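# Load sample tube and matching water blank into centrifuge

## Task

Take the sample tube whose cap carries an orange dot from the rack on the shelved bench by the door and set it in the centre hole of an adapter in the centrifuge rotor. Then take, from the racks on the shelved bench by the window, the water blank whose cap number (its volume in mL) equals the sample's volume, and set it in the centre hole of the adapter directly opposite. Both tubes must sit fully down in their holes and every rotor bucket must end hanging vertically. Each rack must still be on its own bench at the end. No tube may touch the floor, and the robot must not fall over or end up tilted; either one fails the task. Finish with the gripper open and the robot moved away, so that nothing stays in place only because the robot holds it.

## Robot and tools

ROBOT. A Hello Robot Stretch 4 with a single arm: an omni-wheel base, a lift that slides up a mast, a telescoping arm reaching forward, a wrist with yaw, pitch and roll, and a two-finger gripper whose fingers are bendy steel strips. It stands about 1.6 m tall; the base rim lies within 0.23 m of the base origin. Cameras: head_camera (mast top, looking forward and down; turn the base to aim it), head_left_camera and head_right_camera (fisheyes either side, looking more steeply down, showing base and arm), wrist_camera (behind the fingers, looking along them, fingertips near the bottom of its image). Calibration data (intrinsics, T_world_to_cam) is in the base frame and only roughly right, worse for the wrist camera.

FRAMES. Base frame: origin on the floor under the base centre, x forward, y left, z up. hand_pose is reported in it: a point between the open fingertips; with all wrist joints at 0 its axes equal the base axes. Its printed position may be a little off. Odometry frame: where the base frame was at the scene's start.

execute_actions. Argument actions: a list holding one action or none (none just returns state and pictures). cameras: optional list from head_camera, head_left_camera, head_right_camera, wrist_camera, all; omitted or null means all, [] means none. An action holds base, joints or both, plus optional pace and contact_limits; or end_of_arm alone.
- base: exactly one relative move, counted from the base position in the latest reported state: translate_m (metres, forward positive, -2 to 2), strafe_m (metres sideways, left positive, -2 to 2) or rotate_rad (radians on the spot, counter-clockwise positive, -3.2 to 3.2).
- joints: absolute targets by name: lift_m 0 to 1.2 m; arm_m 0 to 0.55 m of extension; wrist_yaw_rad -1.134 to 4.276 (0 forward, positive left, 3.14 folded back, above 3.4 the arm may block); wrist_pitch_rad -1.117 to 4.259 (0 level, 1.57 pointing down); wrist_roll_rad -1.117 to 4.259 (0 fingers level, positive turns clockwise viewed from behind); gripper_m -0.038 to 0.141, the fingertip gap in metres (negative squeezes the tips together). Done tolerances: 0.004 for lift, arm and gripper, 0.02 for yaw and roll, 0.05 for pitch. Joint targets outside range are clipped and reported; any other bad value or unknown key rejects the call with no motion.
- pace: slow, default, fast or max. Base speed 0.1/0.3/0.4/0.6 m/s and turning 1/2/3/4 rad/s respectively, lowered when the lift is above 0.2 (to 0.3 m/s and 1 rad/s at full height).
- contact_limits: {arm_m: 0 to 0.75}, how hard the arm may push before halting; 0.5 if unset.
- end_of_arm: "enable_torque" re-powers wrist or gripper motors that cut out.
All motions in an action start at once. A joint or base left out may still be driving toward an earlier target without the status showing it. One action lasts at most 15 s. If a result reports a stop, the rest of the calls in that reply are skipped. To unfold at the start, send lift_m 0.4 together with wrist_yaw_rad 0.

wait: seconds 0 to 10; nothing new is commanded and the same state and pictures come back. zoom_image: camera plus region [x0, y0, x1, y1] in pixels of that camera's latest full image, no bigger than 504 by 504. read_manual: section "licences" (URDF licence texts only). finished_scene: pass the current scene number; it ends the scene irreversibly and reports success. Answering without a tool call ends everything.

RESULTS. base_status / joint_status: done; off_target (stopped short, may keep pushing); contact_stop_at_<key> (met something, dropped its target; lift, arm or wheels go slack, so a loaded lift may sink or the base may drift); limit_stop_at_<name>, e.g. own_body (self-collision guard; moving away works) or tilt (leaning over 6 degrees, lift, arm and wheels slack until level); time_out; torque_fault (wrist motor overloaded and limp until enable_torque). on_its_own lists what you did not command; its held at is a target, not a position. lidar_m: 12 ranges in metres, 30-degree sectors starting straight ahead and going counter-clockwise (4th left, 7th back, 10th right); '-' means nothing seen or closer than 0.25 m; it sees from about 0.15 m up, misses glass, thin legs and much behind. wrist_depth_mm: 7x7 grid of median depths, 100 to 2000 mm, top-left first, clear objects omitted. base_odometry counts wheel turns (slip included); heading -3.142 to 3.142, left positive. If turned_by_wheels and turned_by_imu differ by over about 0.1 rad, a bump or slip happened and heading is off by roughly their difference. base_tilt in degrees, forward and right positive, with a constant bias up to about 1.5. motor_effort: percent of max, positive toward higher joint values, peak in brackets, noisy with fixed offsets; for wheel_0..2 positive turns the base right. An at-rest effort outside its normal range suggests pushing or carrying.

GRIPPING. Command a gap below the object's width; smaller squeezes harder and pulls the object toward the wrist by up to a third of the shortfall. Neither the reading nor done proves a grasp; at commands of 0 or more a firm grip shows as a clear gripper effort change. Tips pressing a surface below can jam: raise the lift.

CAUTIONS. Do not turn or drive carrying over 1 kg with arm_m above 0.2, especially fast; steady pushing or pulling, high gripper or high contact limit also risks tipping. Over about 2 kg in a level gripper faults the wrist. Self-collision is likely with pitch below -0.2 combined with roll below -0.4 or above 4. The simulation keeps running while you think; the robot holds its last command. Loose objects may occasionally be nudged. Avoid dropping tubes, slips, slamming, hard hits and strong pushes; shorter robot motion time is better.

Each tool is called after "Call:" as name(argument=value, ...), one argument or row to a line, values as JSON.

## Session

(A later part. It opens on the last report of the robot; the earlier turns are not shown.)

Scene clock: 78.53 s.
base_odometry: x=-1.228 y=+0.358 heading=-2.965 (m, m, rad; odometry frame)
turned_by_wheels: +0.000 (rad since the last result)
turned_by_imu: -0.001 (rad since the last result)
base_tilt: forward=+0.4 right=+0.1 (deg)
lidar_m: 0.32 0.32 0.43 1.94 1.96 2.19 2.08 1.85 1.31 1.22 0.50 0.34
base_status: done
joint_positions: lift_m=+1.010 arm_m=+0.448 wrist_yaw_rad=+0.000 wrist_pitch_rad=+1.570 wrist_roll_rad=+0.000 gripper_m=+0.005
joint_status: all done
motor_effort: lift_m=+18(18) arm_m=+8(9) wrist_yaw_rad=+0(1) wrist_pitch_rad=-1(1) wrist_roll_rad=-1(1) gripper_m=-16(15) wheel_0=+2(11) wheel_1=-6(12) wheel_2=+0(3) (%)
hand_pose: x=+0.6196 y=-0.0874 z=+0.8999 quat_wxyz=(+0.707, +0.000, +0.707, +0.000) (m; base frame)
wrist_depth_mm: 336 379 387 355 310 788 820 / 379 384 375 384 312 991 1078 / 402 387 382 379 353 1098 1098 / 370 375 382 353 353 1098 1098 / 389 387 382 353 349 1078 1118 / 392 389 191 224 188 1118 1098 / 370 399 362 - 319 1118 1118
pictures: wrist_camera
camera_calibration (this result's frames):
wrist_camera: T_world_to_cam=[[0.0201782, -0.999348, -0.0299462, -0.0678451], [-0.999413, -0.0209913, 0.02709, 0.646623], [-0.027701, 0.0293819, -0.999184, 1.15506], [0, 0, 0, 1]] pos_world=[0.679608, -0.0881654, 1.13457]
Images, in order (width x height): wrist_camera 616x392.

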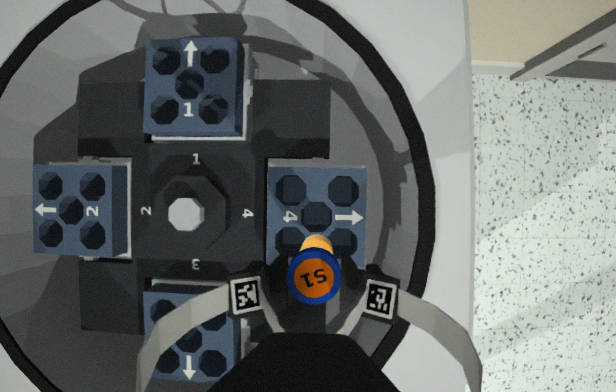

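Call:
execute_actions(
  actions=[
    {"joints":{"arm_m":0.477},"pace":"slow"},
  ],
  cameras=["wrist_camera"],
)

Call:
execute_actions(
  actions=[
    {"joints":{"lift_m":0.918},"pace":"slow"},
  ],
  cameras=["wrist_camera"],
)

Call:
execute_actions(
  actions=[
    {"joints":{"gripper_m":0.052}},
  ],
  cameras=["wrist_camera"],
)

Call:
execute_actions(
  actions=[
    {"joints":{"lift_m":1.03}},
  ],
  cameras=[],
)

Call:
execute_actions(
  actions=[
    {"base":{"translate_m":-0.85},"joints":{"arm_m":0,"lift_m":1.15}},
  ],
  cameras=[],
)

Call:
execute_actions(
  actions=[
    {"base":{"rotate_rad":1.57}},
  ],
  cameras=[],
)

Call:
execute_actions(
  actions=[
    {"base":{"translate_m":1.4},"joints":{"arm_m":0.35}},
  ],
)

Scene clock: 88.80 s.
base_odometry: x=-1.228 y=+0.358 heading=-2.965 (m, m, rad; odometry frame)
turned_by_wheels: +0.000 (rad since the last result)
turned_by_imu: -0.001 (rad since the last result)
base_tilt: forward=+0.4 right=+0.0 (deg)
lidar_m: 0.31 0.32 0.47 1.97 1.97 2.15 2.08 1.87 1.31 1.19 0.46 0.33
base_status: not commanded
joint_positions: lift_m=+1.010 arm_m=+0.475 wrist_yaw_rad=+0.000 wrist_pitch_rad=+1.570 wrist_roll_rad=+0.000 gripper_m=+0.005
joint_status: all done
motor_effort: lift_m=+18(18) arm_m=+9(8) wrist_yaw_rad=+3(1) wrist_pitch_rad=+1(1) wrist_roll_rad=-1(1) gripper_m=-14(15) wheel_0=+2(2) wheel_1=-6(6) wheel_2=+0(0) (%)
hand_pose: x=+0.6466 y=-0.0874 z=+0.8999 quat_wxyz=(+0.707, +0.000, +0.707, +0.000) (m; base frame)
wrist_depth_mm: 320 347 368 312 312 723 768 / 353 399 379 415 312 931 1025 / 394 387 379 377 314 1078 1098 / 392 384 382 382 357 1098 1098 / 368 375 364 351 347 1098 1098 / 402 389 191 223 189 1118 1118 / 392 392 366 - 319 1138 1098
pictures: wrist_camera
camera_calibration (this result's frames):
wrist_camera: T_world_to_cam=[[0.0201783, -0.999348, -0.0299462, -0.0683894], [-0.999413, -0.0209913, 0.0270902, 0.673579], [-0.0277011, 0.0293819, -0.999184, 1.15581], [0, 0, 0, 1]] pos_world=[0.70658, -0.0881654, 1.13457]
Images, in order (width x height): wrist_camera 616x392.

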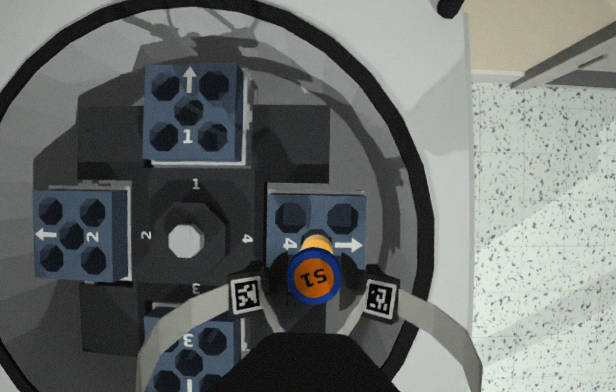

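Scene clock: 90.43 s.
base_odometry: x=-1.228 y=+0.358 heading=-2.965 (m, m, rad; odometry frame)
turned_by_wheels: +0.000 (rad since the last result)
turned_by_imu: -0.001 (rad since the last result)
base_tilt: forward=+0.3 right=+0.1 (deg)
lidar_m: 0.29 0.31 0.45 1.95 1.97 2.18 2.09 1.85 1.31 1.23 0.50 0.33
base_status: not commanded
joint_positions: lift_m=+0.918 arm_m=+0.475 wrist_yaw_rad=+0.000 wrist_pitch_rad=+1.570 wrist_roll_rad=+0.000 gripper_m=+0.005
joint_status: all done
motor_effort: lift_m=+17(17) arm_m=+9(9) wrist_yaw_rad=+1(2) wrist_pitch_rad=+0(1) wrist_roll_rad=-1(1) gripper_m=-15(14) wheel_0=+2(2) wheel_1=-6(6) wheel_2=+0(0) (%)
hand_pose: x=+0.6466 y=-0.0874 z=+0.8079 quat_wxyz=(+0.707, +0.000, +0.707, +0.000) (m; base frame)
wrist_depth_mm: 307 263 324 290 220 219 778 / 317 263 286 287 232 220 1008 / 293 274 289 287 307 221 991 / 294 291 289 290 330 221 991 / 277 272 290 260 303 222 1008 / 297 294 190 223 189 223 1008 / 300 273 293 - 281 224 1008
pictures: wrist_camera
camera_calibration (this result's frames):
wrist_camera: T_world_to_cam=[[0.0201779, -0.999348, -0.0299462, -0.0711436], [-0.999413, -0.020991, 0.0270903, 0.676075], [-0.0277012, 0.0293819, -0.999184, 1.06391], [0, 0, 0, 1]] pos_world=[0.706585, -0.0881654, 1.0426]
Images, in order (width x height): wrist_camera 616x392.

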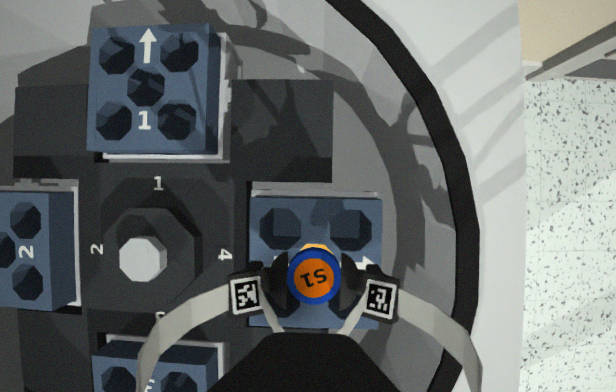

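Scene clock: 91.70 s.
base_odometry: x=-1.228 y=+0.358 heading=-2.965 (m, m, rad; odometry frame)
turned_by_wheels: +0.000 (rad since the last result)
turned_by_imu: +0.000 (rad since the last result)
base_tilt: forward=+0.3 right=+0.1 (deg)
lidar_m: 0.30 0.32 0.43 1.93 1.96 2.14 2.08 1.86 1.31 1.20 0.51 0.34
base_status: not commanded
joint_positions: lift_m=+0.918 arm_m=+0.475 wrist_yaw_rad=+0.000 wrist_pitch_rad=+1.570 wrist_roll_rad=+0.000 gripper_m=+0.052
joint_status: all done
motor_effort: lift_m=+17(17) arm_m=+9(8) wrist_yaw_rad=+2(2) wrist_pitch_rad=-1(0) wrist_roll_rad=-1(1) gripper_m=-4(16) wheel_0=+2(2) wheel_1=-6(6) wheel_2=+0(0) (%)
hand_pose: x=+0.6466 y=-0.0874 z=+0.8079 quat_wxyz=(+0.707, +0.000, +0.707, +0.000) (m; base frame)
wrist_depth_mm: 306 263 324 290 220 219 768 / 317 264 287 287 232 220 1008 / 293 273 287 287 307 220 1008 / 293 293 290 290 329 221 1025 / 277 273 286 260 304 223 1008 / 296 294 201 264 214 224 1025 / 298 278 291 - 279 224 1008
pictures: wrist_camera
camera_calibration (this result's frames):
wrist_camera: T_world_to_cam=[[0.0201783, -0.999348, -0.0299462, -0.0711438], [-0.999413, -0.0209914, 0.02709, 0.676075], [-0.027701, 0.0293819, -0.999184, 1.06391], [0, 0, 0, 1]] pos_world=[0.706585, -0.0881654, 1.0426]
Images, in order (width x height): wrist_camera 616x392.

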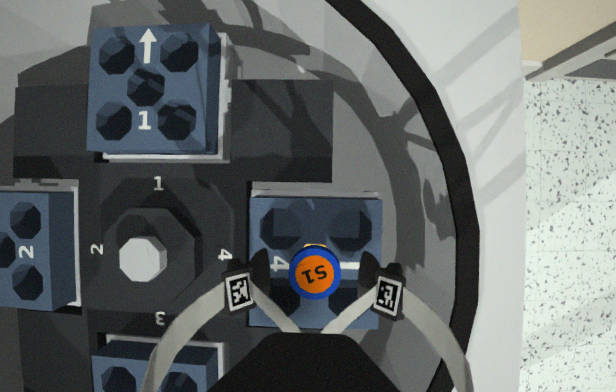

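Scene clock: 93.20 s.
base_odometry: x=-1.228 y=+0.358 heading=-2.965 (m, m, rad; odometry frame)
turned_by_wheels: +0.000 (rad since the last result)
turned_by_imu: +0.000 (rad since the last result)
base_tilt: forward=+0.3 right=+0.0 (deg)
lidar_m: 0.31 0.29 0.47 1.94 1.95 2.17 2.07 1.86 1.32 1.23 0.47 0.33
base_status: not commanded
joint_positions: lift_m=+1.030 arm_m=+0.475 wrist_yaw_rad=+0.000 wrist_pitch_rad=+1.570 wrist_roll_rad=+0.000 gripper_m=+0.052
joint_status: all done
motor_effort: lift_m=+22(23) arm_m=+9(8) wrist_yaw_rad=+1(1) wrist_pitch_rad=-1(2) wrist_roll_rad=+0(1) gripper_m=-4(4) wheel_0=+2(2) wheel_1=-6(6) wheel_2=+0(0) (%)
hand_pose: x=+0.6466 y=-0.0874 z=+0.9195 quat_wxyz=(+0.707, +0.000, +0.707, +0.000) (m; base frame)
wrist_depth_mm: 340 345 366 330 330 723 768 / 353 418 397 439 330 1025 1042 / 413 404 399 397 332 1138 1118 / 410 404 402 402 370 1118 1118 / 399 402 384 377 347 1138 1118 / 418 410 201 402 214 1138 1118 / 389 415 382 - 340 1138 1118
pictures: none
No camera images: the call's "cameras" was empty. Leave "cameras" out to get every camera's image.

Scene clock: 97.50 s.
base_odometry: x=-0.392 y=+0.507 heading=-2.965 (m, m, rad; odometry frame)
turned_by_wheels: +0.000 (rad since the last result)
turned_by_imu: +0.000 (rad since the last result)
base_tilt: forward=+0.3 right=+0.1 (deg)
lidar_m: 1.13 1.18 2.66 1.86 1.98 1.31 1.21 1.26 1.33 1.23 1.29 1.25
base_status: done
joint_positions: lift_m=+1.150 arm_m=+0.001 wrist_yaw_rad=+0.000 wrist_pitch_rad=+1.570 wrist_roll_rad=+0.000 gripper_m=+0.052
joint_status: all done
motor_effort: lift_m=+22(25) arm_m=-8(10) wrist_yaw_rad=+0(1) wrist_pitch_rad=-2(2) wrist_roll_rad=-1(1) gripper_m=-3(3) wheel_0=-4(9) wheel_1=-6(10) wheel_2=+5(16) (%)
hand_pose: x=+0.1725 y=-0.0874 z=+1.0396 quat_wxyz=(+0.707, +0.000, +0.707, +0.000) (m; base frame)
wrist_depth_mm: 1281 1255 1255 1255 1255 1229 1229 / 1281 1255 1255 1255 1229 1229 1229 / 1308 1281 1281 1255 1229 1229 1229 / 1281 1281 1255 1281 1281 1255 1229 / 1281 1281 1255 1060 1255 1255 1255 / 1308 1281 200 1060 214 1255 1229 / 1308 1308 1281 - 1255 1255 1255
pictures: none
No camera images: the call's "cameras" was empty. Leave "cameras" out to get every camera's image.

Scene clock: 100.13 s.
base_odometry: x=-0.392 y=+0.507 heading=-1.397 (m, m, rad; odometry frame)
turned_by_wheels: +1.569 (rad since the last result)
turned_by_imu: +1.583 (rad since the last result)
base_tilt: forward=+0.3 right=+0.1 (deg)
lidar_m: 1.87 1.93 1.25 1.19 1.26 1.30 1.24 1.32 1.24 1.16 1.19 2.67
base_status: done
joint_positions: lift_m=+1.150 arm_m=+0.001 wrist_yaw_rad=+0.000 wrist_pitch_rad=+1.570 wrist_roll_rad=+0.000 gripper_m=+0.052
joint_status: not commanded
motor_effort: lift_m=+22(22) arm_m=-8(8) wrist_yaw_rad=+2(0) wrist_pitch_rad=-2(3) wrist_roll_rad=-1(1) gripper_m=-3(4) wheel_0=-5(6) wheel_1=-7(11) wheel_2=-6(12) (%)
hand_pose: x=+0.1725 y=-0.0874 z=+1.0396 quat_wxyz=(+0.707, +0.000, +0.707, +0.000) (m; base frame)
wrist_depth_mm: 1281 1255 1229 1229 1255 1255 1229 / 1281 1281 1255 1255 1255 1229 1229 / 1308 1281 1255 1255 1255 1229 1229 / 1281 1281 1281 1255 1255 1229 1255 / 1308 1308 1255 1060 1255 1255 1229 / 1308 1308 200 1060 213 1255 1255 / 1281 1308 1281 - 1255 1255 1255
pictures: none
No camera images: the call's "cameras" was empty. Leave "cameras" out to get every camera's image.

Scene clock: 106.27 s.
base_odometry: x=-0.149 y=-0.871 heading=-1.396 (m, m, rad; odometry frame)
turned_by_wheels: +0.000 (rad since the last result)
turned_by_imu: -0.003 (rad since the last result)
base_tilt: forward=+0.3 right=+0.0 (deg)
lidar_m: 0.47 0.49 0.71 1.87 1.38 1.76 3.37 1.69 1.51 1.87 1.85 0.49
base_status: done
joint_positions: lift_m=+1.150 arm_m=+0.349 wrist_yaw_rad=+0.000 wrist_pitch_rad=+1.570 wrist_roll_rad=+0.000 gripper_m=+0.052
joint_status: all done
motor_effort: lift_m=+22(22) arm_m=+8(8) wrist_yaw_rad=+0(2) wrist_pitch_rad=-1(2) wrist_roll_rad=+0(0) gripper_m=-3(2) wheel_0=+3(7) wheel_1=+7(10) wheel_2=-5(15) (%)
hand_pose: x=+0.5197 y=-0.0874 z=+1.0396 quat_wxyz=(+0.707, +0.000, +0.707, +0.000) (m; base frame)
wrist_depth_mm: 508 508 500 496 492 477 1229 / 508 504 504 500 492 492 1229 / 462 473 504 500 492 492 1229 / 517 512 504 500 500 496 1229 / 1308 1308 504 1255 500 1255 1255 / 1308 1281 201 1138 213 1229 1229 / 1308 1308 1281 - 1255 1255 1255
pictures: head_camera, head_left_camera, head_right_camera, wrist_camera
camera_calibration (this result's frames):
wrist_camera: T_world_to_cam=[[0.0204689, -0.999342, -0.0299419, -0.0618014], [-0.999412, -0.021276, 0.0268886, 0.543182], [-0.0275079, 0.029374, -0.99919, 1.29176], [0, 0, 0, 1]] pos_world=[0.579661, -0.0881482, 1.27426]
Images, in order (width x height): head_camera 420x560, head_left_camera 420x672, head_right_camera 420x672, wrist_camera 616x392.

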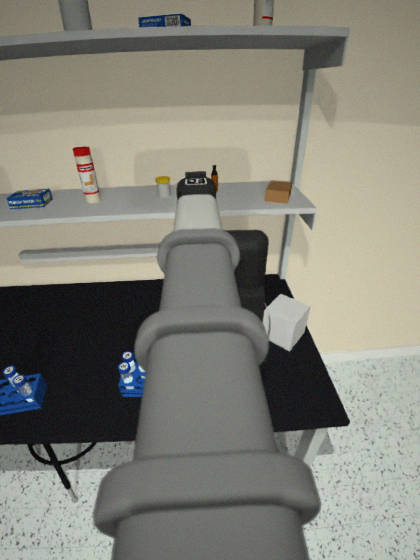

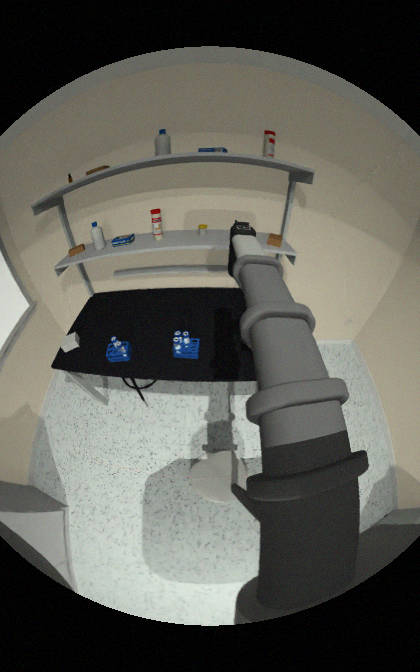

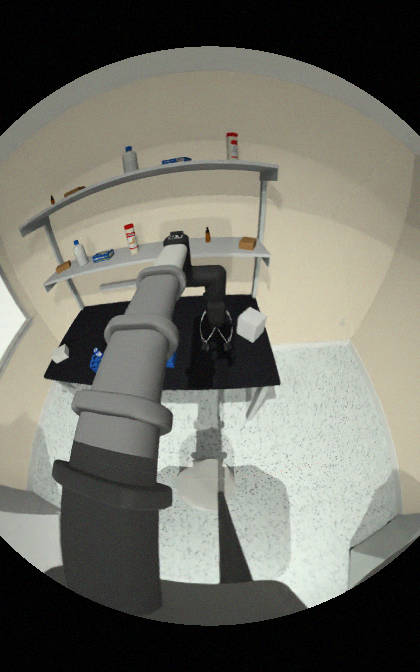

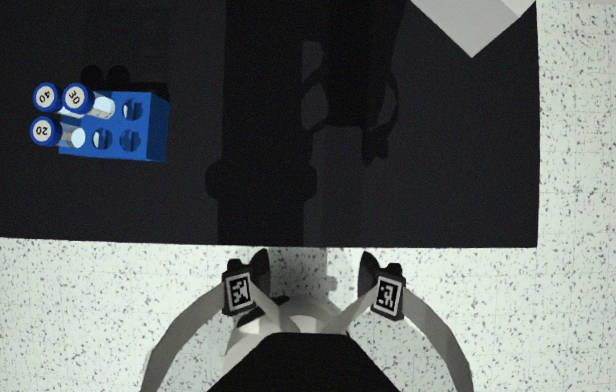

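Call:
execute_actions(
  actions=[
    {"base":{"strafe_m":0.32},"joints":{"arm_m":0.47,"lift_m":1.045,"wrist_roll_rad":0.08,"gripper_m":0.056}},
  ],
  cameras=["wrist_camera"],
)

Scene clock: 111.27 s.
base_odometry: x=+0.166 y=-0.815 heading=-1.396 (m, m, rad; odometry frame)
turned_by_wheels: +0.000 (rad since the last result)
turned_by_imu: -0.002 (rad since the last result)
base_tilt: forward=+0.3 right=+0.0 (deg)
lidar_m: 0.46 0.51 0.70 1.54 1.11 1.34 3.38 2.12 1.78 2.17 0.71 0.51
base_status: done
joint_positions: lift_m=+1.045 arm_m=+0.469 wrist_yaw_rad=+0.000 wrist_pitch_rad=+1.570 wrist_roll_rad=+0.080 gripper_m=+0.056
joint_status: all done
motor_effort: lift_m=+18(21) arm_m=+8(9) wrist_yaw_rad=+1(1) wrist_pitch_rad=+1(1) wrist_roll_rad=+1(3) gripper_m=-3(3) wheel_0=-1(12) wheel_1=+6(15) wheel_2=+0(3) (%)
hand_pose: x=+0.6396 y=-0.0874 z=+0.9349 quat_wxyz=(+0.707, +0.028, +0.706, -0.028) (m; base frame)
wrist_depth_mm: 402 399 397 392 392 387 382 / 404 402 397 394 392 389 384 / 404 402 399 394 394 389 387 / 407 402 402 336 336 392 389 / 379 404 399 340 338 392 392 / 404 407 203 399 397 397 392 / 413 413 404 - 399 1138 1138
pictures: wrist_camera
camera_calibration (this result's frames):
wrist_camera: T_world_to_cam=[[-0.0591387, -0.997799, -0.0300056, -0.0162772], [-0.997932, 0.0583346, 0.0270035, 0.671776], [-0.0251937, 0.0315405, -0.999185, 1.18915], [0, 0, 0, 1]] pos_world=[0.699383, -0.0929354, 1.16955]
Images, in order (width x height): wrist_camera 616x392.

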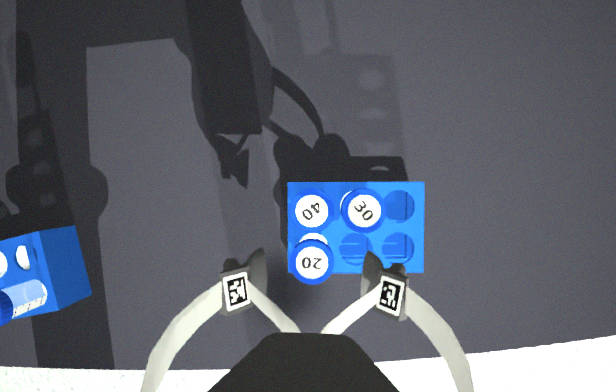

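Call:
execute_actions(
  actions=[
    {"base":{"strafe_m":0.004},"joints":{"lift_m":0.996,"arm_m":0.464},"pace":"slow"},
  ],
  cameras=[],
)

Call:
execute_actions(
  actions=[
    {"joints":{"gripper_m":0.005}},
  ],
  cameras=[],
)

Call:
execute_actions(
  actions=[
    {"joints":{"lift_m":1.09},"pace":"slow"},
  ],
  cameras=["wrist_camera"],
)

Call:
execute_actions(
  actions=[
    {"base":{"translate_m":-1.14},"joints":{"arm_m":0.2,"wrist_roll_rad":0}},
  ],
  cameras=[],
)

Call:
execute_actions(
  actions=[
    {"base":{"rotate_rad":-1.57}},
  ],
  cameras=[],
)

Call:
execute_actions(
  actions=[
    {"base":{"translate_m":1.16},"joints":{"arm_m":0.44}},
  ],
  cameras=["wrist_camera"],
)

Scene clock: 120.10 s.
base_odometry: x=+0.170 y=-0.815 heading=-1.396 (m, m, rad; odometry frame)
turned_by_wheels: +0.000 (rad since the last result)
turned_by_imu: -0.001 (rad since the last result)
base_tilt: forward=+0.3 right=+0.1 (deg)
lidar_m: 0.47 0.48 0.73 1.52 1.11 1.32 3.38 2.14 1.78 2.18 0.72 0.50
base_status: done
joint_positions: lift_m=+0.996 arm_m=+0.466 wrist_yaw_rad=+0.000 wrist_pitch_rad=+1.570 wrist_roll_rad=+0.080 gripper_m=+0.056
joint_status: all done
motor_effort: lift_m=+17(18) arm_m=-9(9) wrist_yaw_rad=+1(1) wrist_pitch_rad=+0(1) wrist_roll_rad=+1(1) gripper_m=-3(2) wheel_0=-4(6) wheel_1=+7(12) wheel_2=+0(0) (%)
hand_pose: x=+0.6366 y=-0.0874 z=+0.8859 quat_wxyz=(+0.707, +0.028, +0.706, -0.028) (m; base frame)
wrist_depth_mm: 351 349 349 345 342 338 336 / 355 351 349 345 345 342 338 / 355 351 349 347 345 342 340 / 357 353 351 287 286 342 342 / 357 355 351 290 287 343 342 / 359 357 202 351 347 345 343 / 364 359 357 - 351 347 347
pictures: none
No camera images: the call's "cameras" was empty. Leave "cameras" out to get every camera's image.

Scene clock: 121.40 s.
base_odometry: x=+0.170 y=-0.815 heading=-1.396 (m, m, rad; odometry frame)
turned_by_wheels: +0.000 (rad since the last result)
turned_by_imu: +0.000 (rad since the last result)
base_tilt: forward=+0.3 right=+0.1 (deg)
lidar_m: 0.48 0.51 0.70 1.54 1.12 1.33 3.38 2.14 1.79 2.17 0.71 0.50
base_status: not commanded
joint_positions: lift_m=+0.996 arm_m=+0.466 wrist_yaw_rad=+0.000 wrist_pitch_rad=+1.570 wrist_roll_rad=+0.080 gripper_m=+0.005
joint_status: all done
motor_effort: lift_m=+17(17) arm_m=-8(9) wrist_yaw_rad=+2(1) wrist_pitch_rad=+1(1) wrist_roll_rad=+1(0) gripper_m=-15(14) wheel_0=-4(4) wheel_1=+7(7) wheel_2=+0(0) (%)
hand_pose: x=+0.6366 y=-0.0874 z=+0.8859 quat_wxyz=(+0.707, +0.028, +0.706, -0.028) (m; base frame)
wrist_depth_mm: 351 351 347 345 340 340 336 / 355 349 349 347 342 340 338 / 355 353 349 345 343 342 340 / 357 353 351 287 286 342 340 / 357 355 353 229 287 343 342 / 359 355 190 349 188 347 343 / 364 359 357 - 351 345 345
pictures: none
No camera images: the call's "cameras" was empty. Leave "cameras" out to get every camera's image.

Scene clock: 123.07 s.
base_odometry: x=+0.170 y=-0.815 heading=-1.396 (m, m, rad; odometry frame)
turned_by_wheels: +0.000 (rad since the last result)
turned_by_imu: -0.001 (rad since the last result)
base_tilt: forward=+0.3 right=+0.1 (deg)
lidar_m: 0.48 0.48 0.67 1.53 1.10 1.31 3.39 2.14 1.75 2.18 0.71 0.48
base_status: not commanded
joint_positions: lift_m=+1.090 arm_m=+0.466 wrist_yaw_rad=+0.000 wrist_pitch_rad=+1.570 wrist_roll_rad=+0.080 gripper_m=+0.005
joint_status: all done
motor_effort: lift_m=+23(23) arm_m=-9(9) wrist_yaw_rad=+1(1) wrist_pitch_rad=+0(0) wrist_roll_rad=+1(1) gripper_m=-17(14) wheel_0=-4(4) wheel_1=+8(7) wheel_2=+0(0) (%)
hand_pose: x=+0.6366 y=-0.0874 z=+0.9795 quat_wxyz=(+0.707, +0.028, +0.706, -0.028) (m; base frame)
wrist_depth_mm: 449 442 442 439 433 427 427 / 449 445 439 439 436 430 427 / 449 449 442 439 436 433 430 / 452 445 449 382 433 433 433 / 397 452 449 382 436 436 436 / 455 452 191 445 188 439 436 / 1255 1255 1229 - 1205 1182 1205
pictures: wrist_camera
camera_calibration (this result's frames):
wrist_camera: T_world_to_cam=[[-0.0591388, -0.997799, -0.0300056, -0.0151157], [-0.997932, 0.0583346, 0.0270036, 0.667585], [-0.0251938, 0.0315405, -0.999185, 1.23364], [0, 0, 0, 1]] pos_world=[0.696391, -0.0929354, 1.21416]
Images, in order (width x height): wrist_camera 616x392.

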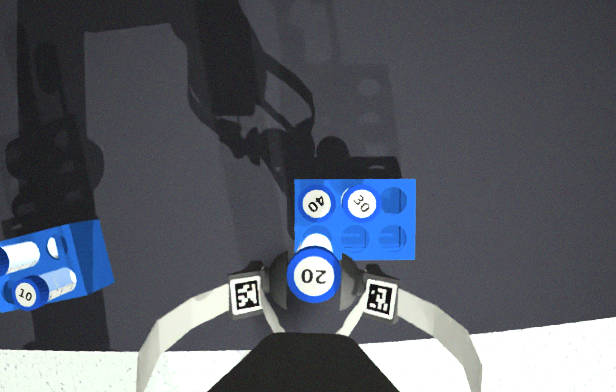

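Scene clock: 128.37 s.
base_odometry: x=-0.028 y=+0.308 heading=-1.396 (m, m, rad; odometry frame)
turned_by_wheels: +0.000 (rad since the last result)
turned_by_imu: -0.001 (rad since the last result)
base_tilt: forward=+0.3 right=+0.0 (deg)
lidar_m: 0.37 1.70 0.92 0.87 0.94 1.28 1.55 1.57 1.55 1.46 2.27 1.68
base_status: done
joint_positions: lift_m=+1.090 arm_m=+0.201 wrist_yaw_rad=+0.000 wrist_pitch_rad=+1.570 wrist_roll_rad=+0.000 gripper_m=+0.005
joint_status: all done
motor_effort: lift_m=+21(23) arm_m=-8(10) wrist_yaw_rad=+2(1) wrist_pitch_rad=+1(1) wrist_roll_rad=+0(4) gripper_m=-14(15) wheel_0=-2(9) wheel_1=-7(8) wheel_2=+4(14) (%)
hand_pose: x=+0.3725 y=-0.0874 z=+0.9796 quat_wxyz=(+0.707, +0.000, +0.707, +0.000) (m; base frame)
wrist_depth_mm: 1229 1229 1205 1182 1160 1160 1138 / 1229 1182 1205 1182 1182 1160 1160 / 1229 1205 1205 1182 1182 1205 1160 / 1229 1229 1229 1205 1205 1182 1182 / 1255 1229 1229 1060 1205 1205 1182 / 1255 1229 191 976 189 1182 1182 / 1255 1229 1255 - 1205 1205 1182
pictures: none
No camera images: the call's "cameras" was empty. Leave "cameras" out to get every camera's image.

Scene clock: 130.83 s.
base_odometry: x=-0.028 y=+0.308 heading=-2.964 (m, m, rad; odometry frame)
turned_by_wheels: -1.569 (rad since the last result)
turned_by_imu: -1.585 (rad since the last result)
base_tilt: forward=+0.3 right=+0.0 (deg)
lidar_m: 0.36 2.27 1.69 1.62 1.69 0.96 0.89 0.92 1.25 1.51 1.58 1.55
base_status: done
joint_positions: lift_m=+1.090 arm_m=+0.201 wrist_yaw_rad=+0.000 wrist_pitch_rad=+1.570 wrist_roll_rad=+0.000 gripper_m=+0.005
joint_status: not commanded
motor_effort: lift_m=+21(21) arm_m=-8(9) wrist_yaw_rad=+2(1) wrist_pitch_rad=-2(1) wrist_roll_rad=-1(2) gripper_m=-15(13) wheel_0=+5(7) wheel_1=+6(11) wheel_2=+6(11) (%)
hand_pose: x=+0.3726 y=-0.0874 z=+0.9796 quat_wxyz=(+0.707, +0.000, +0.707, +0.000) (m; base frame)
wrist_depth_mm: 1205 1205 1205 1182 1182 1160 1182 / 1229 1205 1205 1182 1182 1160 1160 / 1229 1229 1182 1205 1205 1182 1138 / 1229 1229 1229 1205 1182 1160 1160 / 1255 1229 1205 1078 1205 1205 1182 / 1229 1205 191 991 188 1205 1182 / 1229 1255 1255 - 1205 1182 1205
pictures: none
No camera images: the call's "cameras" was empty. Leave "cameras" out to get every camera's image.

Scene clock: 136.20 s.
base_odometry: x=-1.170 y=+0.103 heading=-2.964 (m, m, rad; odometry frame)
turned_by_wheels: +0.000 (rad since the last result)
turned_by_imu: -0.003 (rad since the last result)
base_tilt: forward=+0.3 right=+0.0 (deg)
lidar_m: 0.31 0.32 1.50 1.68 1.69 2.38 2.05 2.17 1.58 1.49 0.51 0.33
base_status: done
joint_positions: lift_m=+1.090 arm_m=+0.439 wrist_yaw_rad=+0.000 wrist_pitch_rad=+1.570 wrist_roll_rad=+0.000 gripper_m=+0.005
joint_status: all done
motor_effort: lift_m=+21(21) arm_m=+8(10) wrist_yaw_rad=+2(2) wrist_pitch_rad=-1(0) wrist_roll_rad=+0(1) gripper_m=-15(16) wheel_0=+2(10) wheel_1=+7(12) wheel_2=-4(14) (%)
hand_pose: x=+0.6097 y=-0.0874 z=+0.9796 quat_wxyz=(+0.707, +0.000, +0.707, +0.000) (m; base frame)
wrist_depth_mm: 891 878 394 392 455 421 382 / 1229 1205 397 452 452 449 430 / 1229 1229 399 462 455 452 462 / 1229 1229 439 517 436 445 421 / 1255 1229 402 433 459 452 462 / 1255 1205 191 404 188 455 427 / 1255 1229 404 - 473 402 394
pictures: wrist_camera
camera_calibration (this result's frames):
wrist_camera: T_world_to_cam=[[0.0203489, -0.999344, -0.0299434, -0.0653647], [-0.999413, -0.021158, 0.0269583, 0.634665], [-0.0275741, 0.0293772, -0.999188, 1.23435], [0, 0, 0, 1]] pos_world=[0.669659, -0.0881553, 1.21428]
Images, in order (width x height): wrist_camera 616x392.

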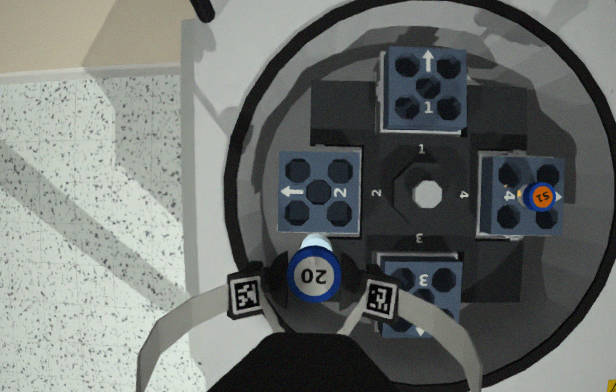

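Hole y ≈ −0.007; target ≈ 0.042.

Call:
execute_actions(
  actions=[
    {"joints":{"arm_m":0.488,"lift_m":1.01}},
  ],
  cameras=["wrist_camera"],
)

Scene clock: 139.53 s.
base_odometry: x=-1.170 y=+0.103 heading=-2.964 (m, m, rad; odometry frame)
turned_by_wheels: +0.000 (rad since the last result)
turned_by_imu: -0.001 (rad since the last result)
base_tilt: forward=+0.3 right=+0.0 (deg)
lidar_m: 0.30 0.34 1.48 1.69 1.68 2.38 2.06 2.16 1.55 1.51 0.50 0.35
base_status: not commanded
joint_positions: lift_m=+1.010 arm_m=+0.487 wrist_yaw_rad=+0.000 wrist_pitch_rad=+1.570 wrist_roll_rad=+0.000 gripper_m=+0.005
joint_status: all done
motor_effort: lift_m=+18(21) arm_m=+9(8) wrist_yaw_rad=+1(1) wrist_pitch_rad=-2(1) wrist_roll_rad=-1(0) gripper_m=-14(15) wheel_0=+2(2) wheel_1=+7(7) wheel_2=-5(5) (%)
hand_pose: x=+0.6576 y=-0.0874 z=+0.8999 quat_wxyz=(+0.707, +0.000, +0.707, +0.000) (m; base frame)
wrist_depth_mm: 788 741 317 314 351 349 320 / 1098 1098 317 377 389 377 382 / 1138 1138 319 402 377 357 370 / 1138 1160 322 382 375 373 370 / 1138 1160 324 353 362 355 345 / 1160 1138 191 382 189 375 375 / 1182 1138 324 - 366 359 375
pictures: wrist_camera
camera_calibration (this result's frames):
wrist_camera: T_world_to_cam=[[0.0203198, -0.999345, -0.0299458, -0.0687054], [-0.99941, -0.0211324, 0.0270762, 0.684611], [-0.0276913, 0.029378, -0.999185, 1.15611], [0, 0, 0, 1]] pos_world=[0.717617, -0.0881569, 1.13457]
Images, in order (width x height): wrist_camera 616x392.

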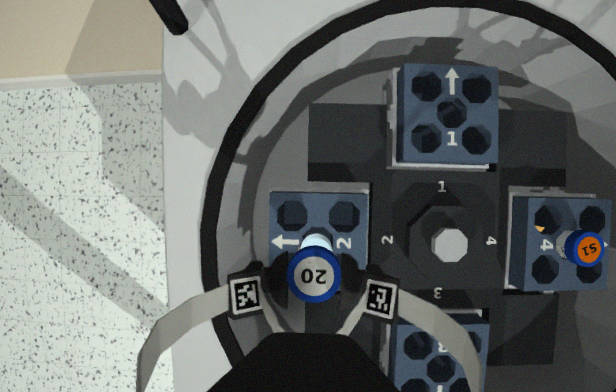

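Call:
execute_actions(
  actions=[
    {"joints":{"lift_m":0.918},"pace":"slow"},
  ],
  cameras=["wrist_camera"],
)

Call:
execute_actions(
  actions=[
    {"joints":{"gripper_m":0.052}},
  ],
  cameras=["wrist_camera"],
)

Call:
execute_actions(
  actions=[
    {"joints":{"lift_m":1.03}},
  ],
  cameras=["wrist_camera"],
)

Call:
execute_actions(
  actions=[
    {"base":{"translate_m":-0.3},"joints":{"arm_m":0}},
  ],
  cameras=["head_camera"],
)

Scene clock: 145.97 s.
base_odometry: x=-1.170 y=+0.103 heading=-2.964 (m, m, rad; odometry frame)
turned_by_wheels: +0.000 (rad since the last result)
turned_by_imu: -0.001 (rad since the last result)
base_tilt: forward=+0.3 right=+0.0 (deg)
lidar_m: 0.31 0.32 1.48 1.66 1.70 2.35 2.07 2.18 1.58 1.49 0.48 0.32
base_status: not commanded
joint_positions: lift_m=+0.918 arm_m=+0.487 wrist_yaw_rad=+0.000 wrist_pitch_rad=+1.570 wrist_roll_rad=+0.000 gripper_m=+0.005
joint_status: all done
motor_effort: lift_m=+17(17) arm_m=+8(8) wrist_yaw_rad=+0(1) wrist_pitch_rad=+1(1) wrist_roll_rad=-1(1) gripper_m=-16(15) wheel_0=+2(2) wheel_1=+7(7) wheel_2=-5(5) (%)
hand_pose: x=+0.6576 y=-0.0874 z=+0.8079 quat_wxyz=(+0.707, +0.000, +0.707, +0.000) (m; base frame)
wrist_depth_mm: 788 226 224 263 327 257 297 / 1042 226 225 301 286 260 257 / 1042 228 260 286 285 259 270 / 1060 229 287 287 285 282 281 / 1060 229 293 262 286 264 282 / 1078 231 191 263 189 266 283 / 1060 232 259 - 290 265 285
pictures: wrist_camera
camera_calibration (this result's frames):
wrist_camera: T_world_to_cam=[[0.0203197, -0.999345, -0.0299458, -0.0714595], [-0.99941, -0.0211324, 0.0270761, 0.687103], [-0.0276912, 0.029378, -0.999185, 1.06421], [0, 0, 0, 1]] pos_world=[0.717619, -0.0881569, 1.0426]
Images, in order (width x height): wrist_camera 616x392.

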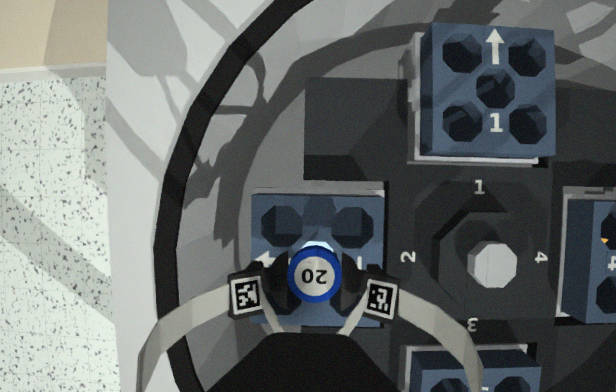

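Scene clock: 147.23 s.
base_odometry: x=-1.170 y=+0.103 heading=-2.964 (m, m, rad; odometry frame)
turned_by_wheels: +0.000 (rad since the last result)
turned_by_imu: +0.000 (rad since the last result)
base_tilt: forward=+0.3 right=+0.1 (deg)
lidar_m: 0.31 0.32 1.48 1.68 1.70 2.36 2.07 2.14 1.57 1.49 0.47 0.34
base_status: not commanded
joint_positions: lift_m=+0.918 arm_m=+0.487 wrist_yaw_rad=+0.000 wrist_pitch_rad=+1.570 wrist_roll_rad=+0.000 gripper_m=+0.052
joint_status: all done
motor_effort: lift_m=+17(17) arm_m=+8(8) wrist_yaw_rad=+0(3) wrist_pitch_rad=-3(0) wrist_roll_rad=+0(0) gripper_m=-5(16) wheel_0=+2(2) wheel_1=+7(7) wheel_2=-5(4) (%)
hand_pose: x=+0.6576 y=-0.0874 z=+0.8079 quat_wxyz=(+0.707, +0.000, +0.707, +0.000) (m; base frame)
wrist_depth_mm: 788 227 224 263 329 256 296 / 1042 228 226 301 283 259 256 / 1060 228 260 286 285 259 268 / 1042 229 287 287 286 283 281 / 1060 230 265 262 286 264 282 / 1060 230 201 263 214 285 285 / 1060 232 260 - 290 266 285
pictures: wrist_camera
camera_calibration (this result's frames):
wrist_camera: T_world_to_cam=[[0.0203199, -0.999345, -0.0299458, -0.0714596], [-0.99941, -0.0211326, 0.0270761, 0.687104], [-0.0276912, 0.0293779, -0.999185, 1.06421], [0, 0, 0, 1]] pos_world=[0.71762, -0.0881569, 1.0426]
Images, in order (width x height): wrist_camera 616x392.

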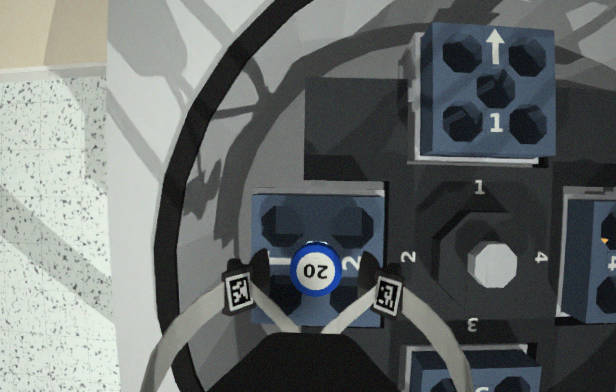

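Scene clock: 148.73 s.
base_odometry: x=-1.170 y=+0.103 heading=-2.964 (m, m, rad; odometry frame)
turned_by_wheels: +0.000 (rad since the last result)
turned_by_imu: +0.000 (rad since the last result)
base_tilt: forward=+0.3 right=+0.1 (deg)
lidar_m: 0.31 0.31 1.48 1.67 1.68 2.36 2.07 2.15 1.55 1.49 0.49 0.32
base_status: not commanded
joint_positions: lift_m=+1.030 arm_m=+0.487 wrist_yaw_rad=+0.000 wrist_pitch_rad=+1.570 wrist_roll_rad=+0.000 gripper_m=+0.052
joint_status: all done
motor_effort: lift_m=+22(25) arm_m=+8(8) wrist_yaw_rad=+2(2) wrist_pitch_rad=+0(2) wrist_roll_rad=+0(0) gripper_m=-5(2) wheel_0=+2(2) wheel_1=+8(7) wheel_2=-5(5) (%)
hand_pose: x=+0.6576 y=-0.0874 z=+0.9195 quat_wxyz=(+0.707, +0.000, +0.707, +0.000) (m; base frame)
wrist_depth_mm: 788 741 334 332 353 349 325 / 1098 1118 338 384 442 402 384 / 1160 1160 338 427 394 392 392 / 1160 1160 342 459 397 392 392 / 1182 1160 342 375 377 379 366 / 1182 1160 201 404 213 397 407 / 1182 1182 345 - 384 397 407
pictures: wrist_camera
camera_calibration (this result's frames):
wrist_camera: T_world_to_cam=[[0.0203199, -0.999345, -0.0299458, -0.068118], [-0.99941, -0.0211325, 0.0270762, 0.684084], [-0.0276913, 0.0293779, -0.999185, 1.17571], [0, 0, 0, 1]] pos_world=[0.717622, -0.0881569, 1.15419]
Images, in order (width x height): wrist_camera 616x392.

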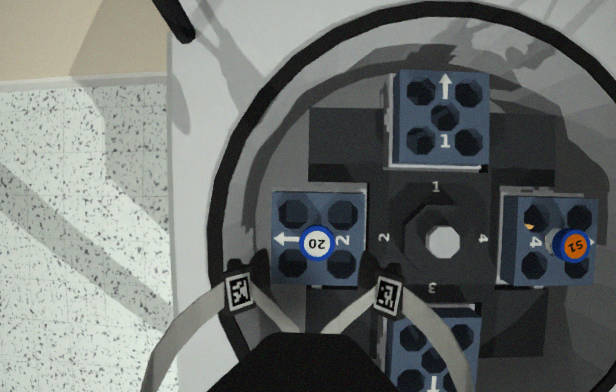

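Scene clock: 151.23 s.
base_odometry: x=-0.875 y=+0.156 heading=-2.964 (m, m, rad; odometry frame)
turned_by_wheels: +0.000 (rad since the last result)
turned_by_imu: -0.001 (rad since the last result)
base_tilt: forward=+0.3 right=+0.0 (deg)
lidar_m: 0.59 1.42 1.91 1.61 1.71 1.82 1.78 1.86 1.58 1.50 1.91 0.65
base_status: done
joint_positions: lift_m=+1.030 arm_m=+0.001 wrist_yaw_rad=+0.000 wrist_pitch_rad=+1.570 wrist_roll_rad=+0.000 gripper_m=+0.052
joint_status: all done
motor_effort: lift_m=+22(22) arm_m=-9(10) wrist_yaw_rad=+3(1) wrist_pitch_rad=-3(1) wrist_roll_rad=+0(1) gripper_m=-2(5) wheel_0=-2(8) wheel_1=-7(11) wheel_2=+4(14) (%)
hand_pose: x=+0.1725 y=-0.0874 z=+0.9195 quat_wxyz=(+0.707, +0.000, +0.707, +0.000) (m; base frame)
wrist_depth_mm: 1160 1138 1160 931 931 960 1098 / 1182 1138 1138 1138 1118 1118 1098 / 1182 1160 1160 1138 1138 1118 1118 / 1182 1160 1160 1160 1138 1118 1138 / 1160 1160 960 946 1138 1138 1118 / 1182 1182 200 931 214 1118 1118 / 1182 1182 1182 - 1160 1160 1138
pictures: head_camera
Images, in order (width x height): head_camera 420x560.

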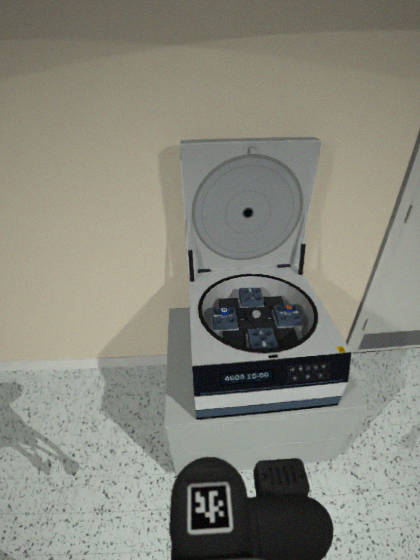

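Call:
finished_scene(
  scene=2,
)

The scene is finished: the task was done.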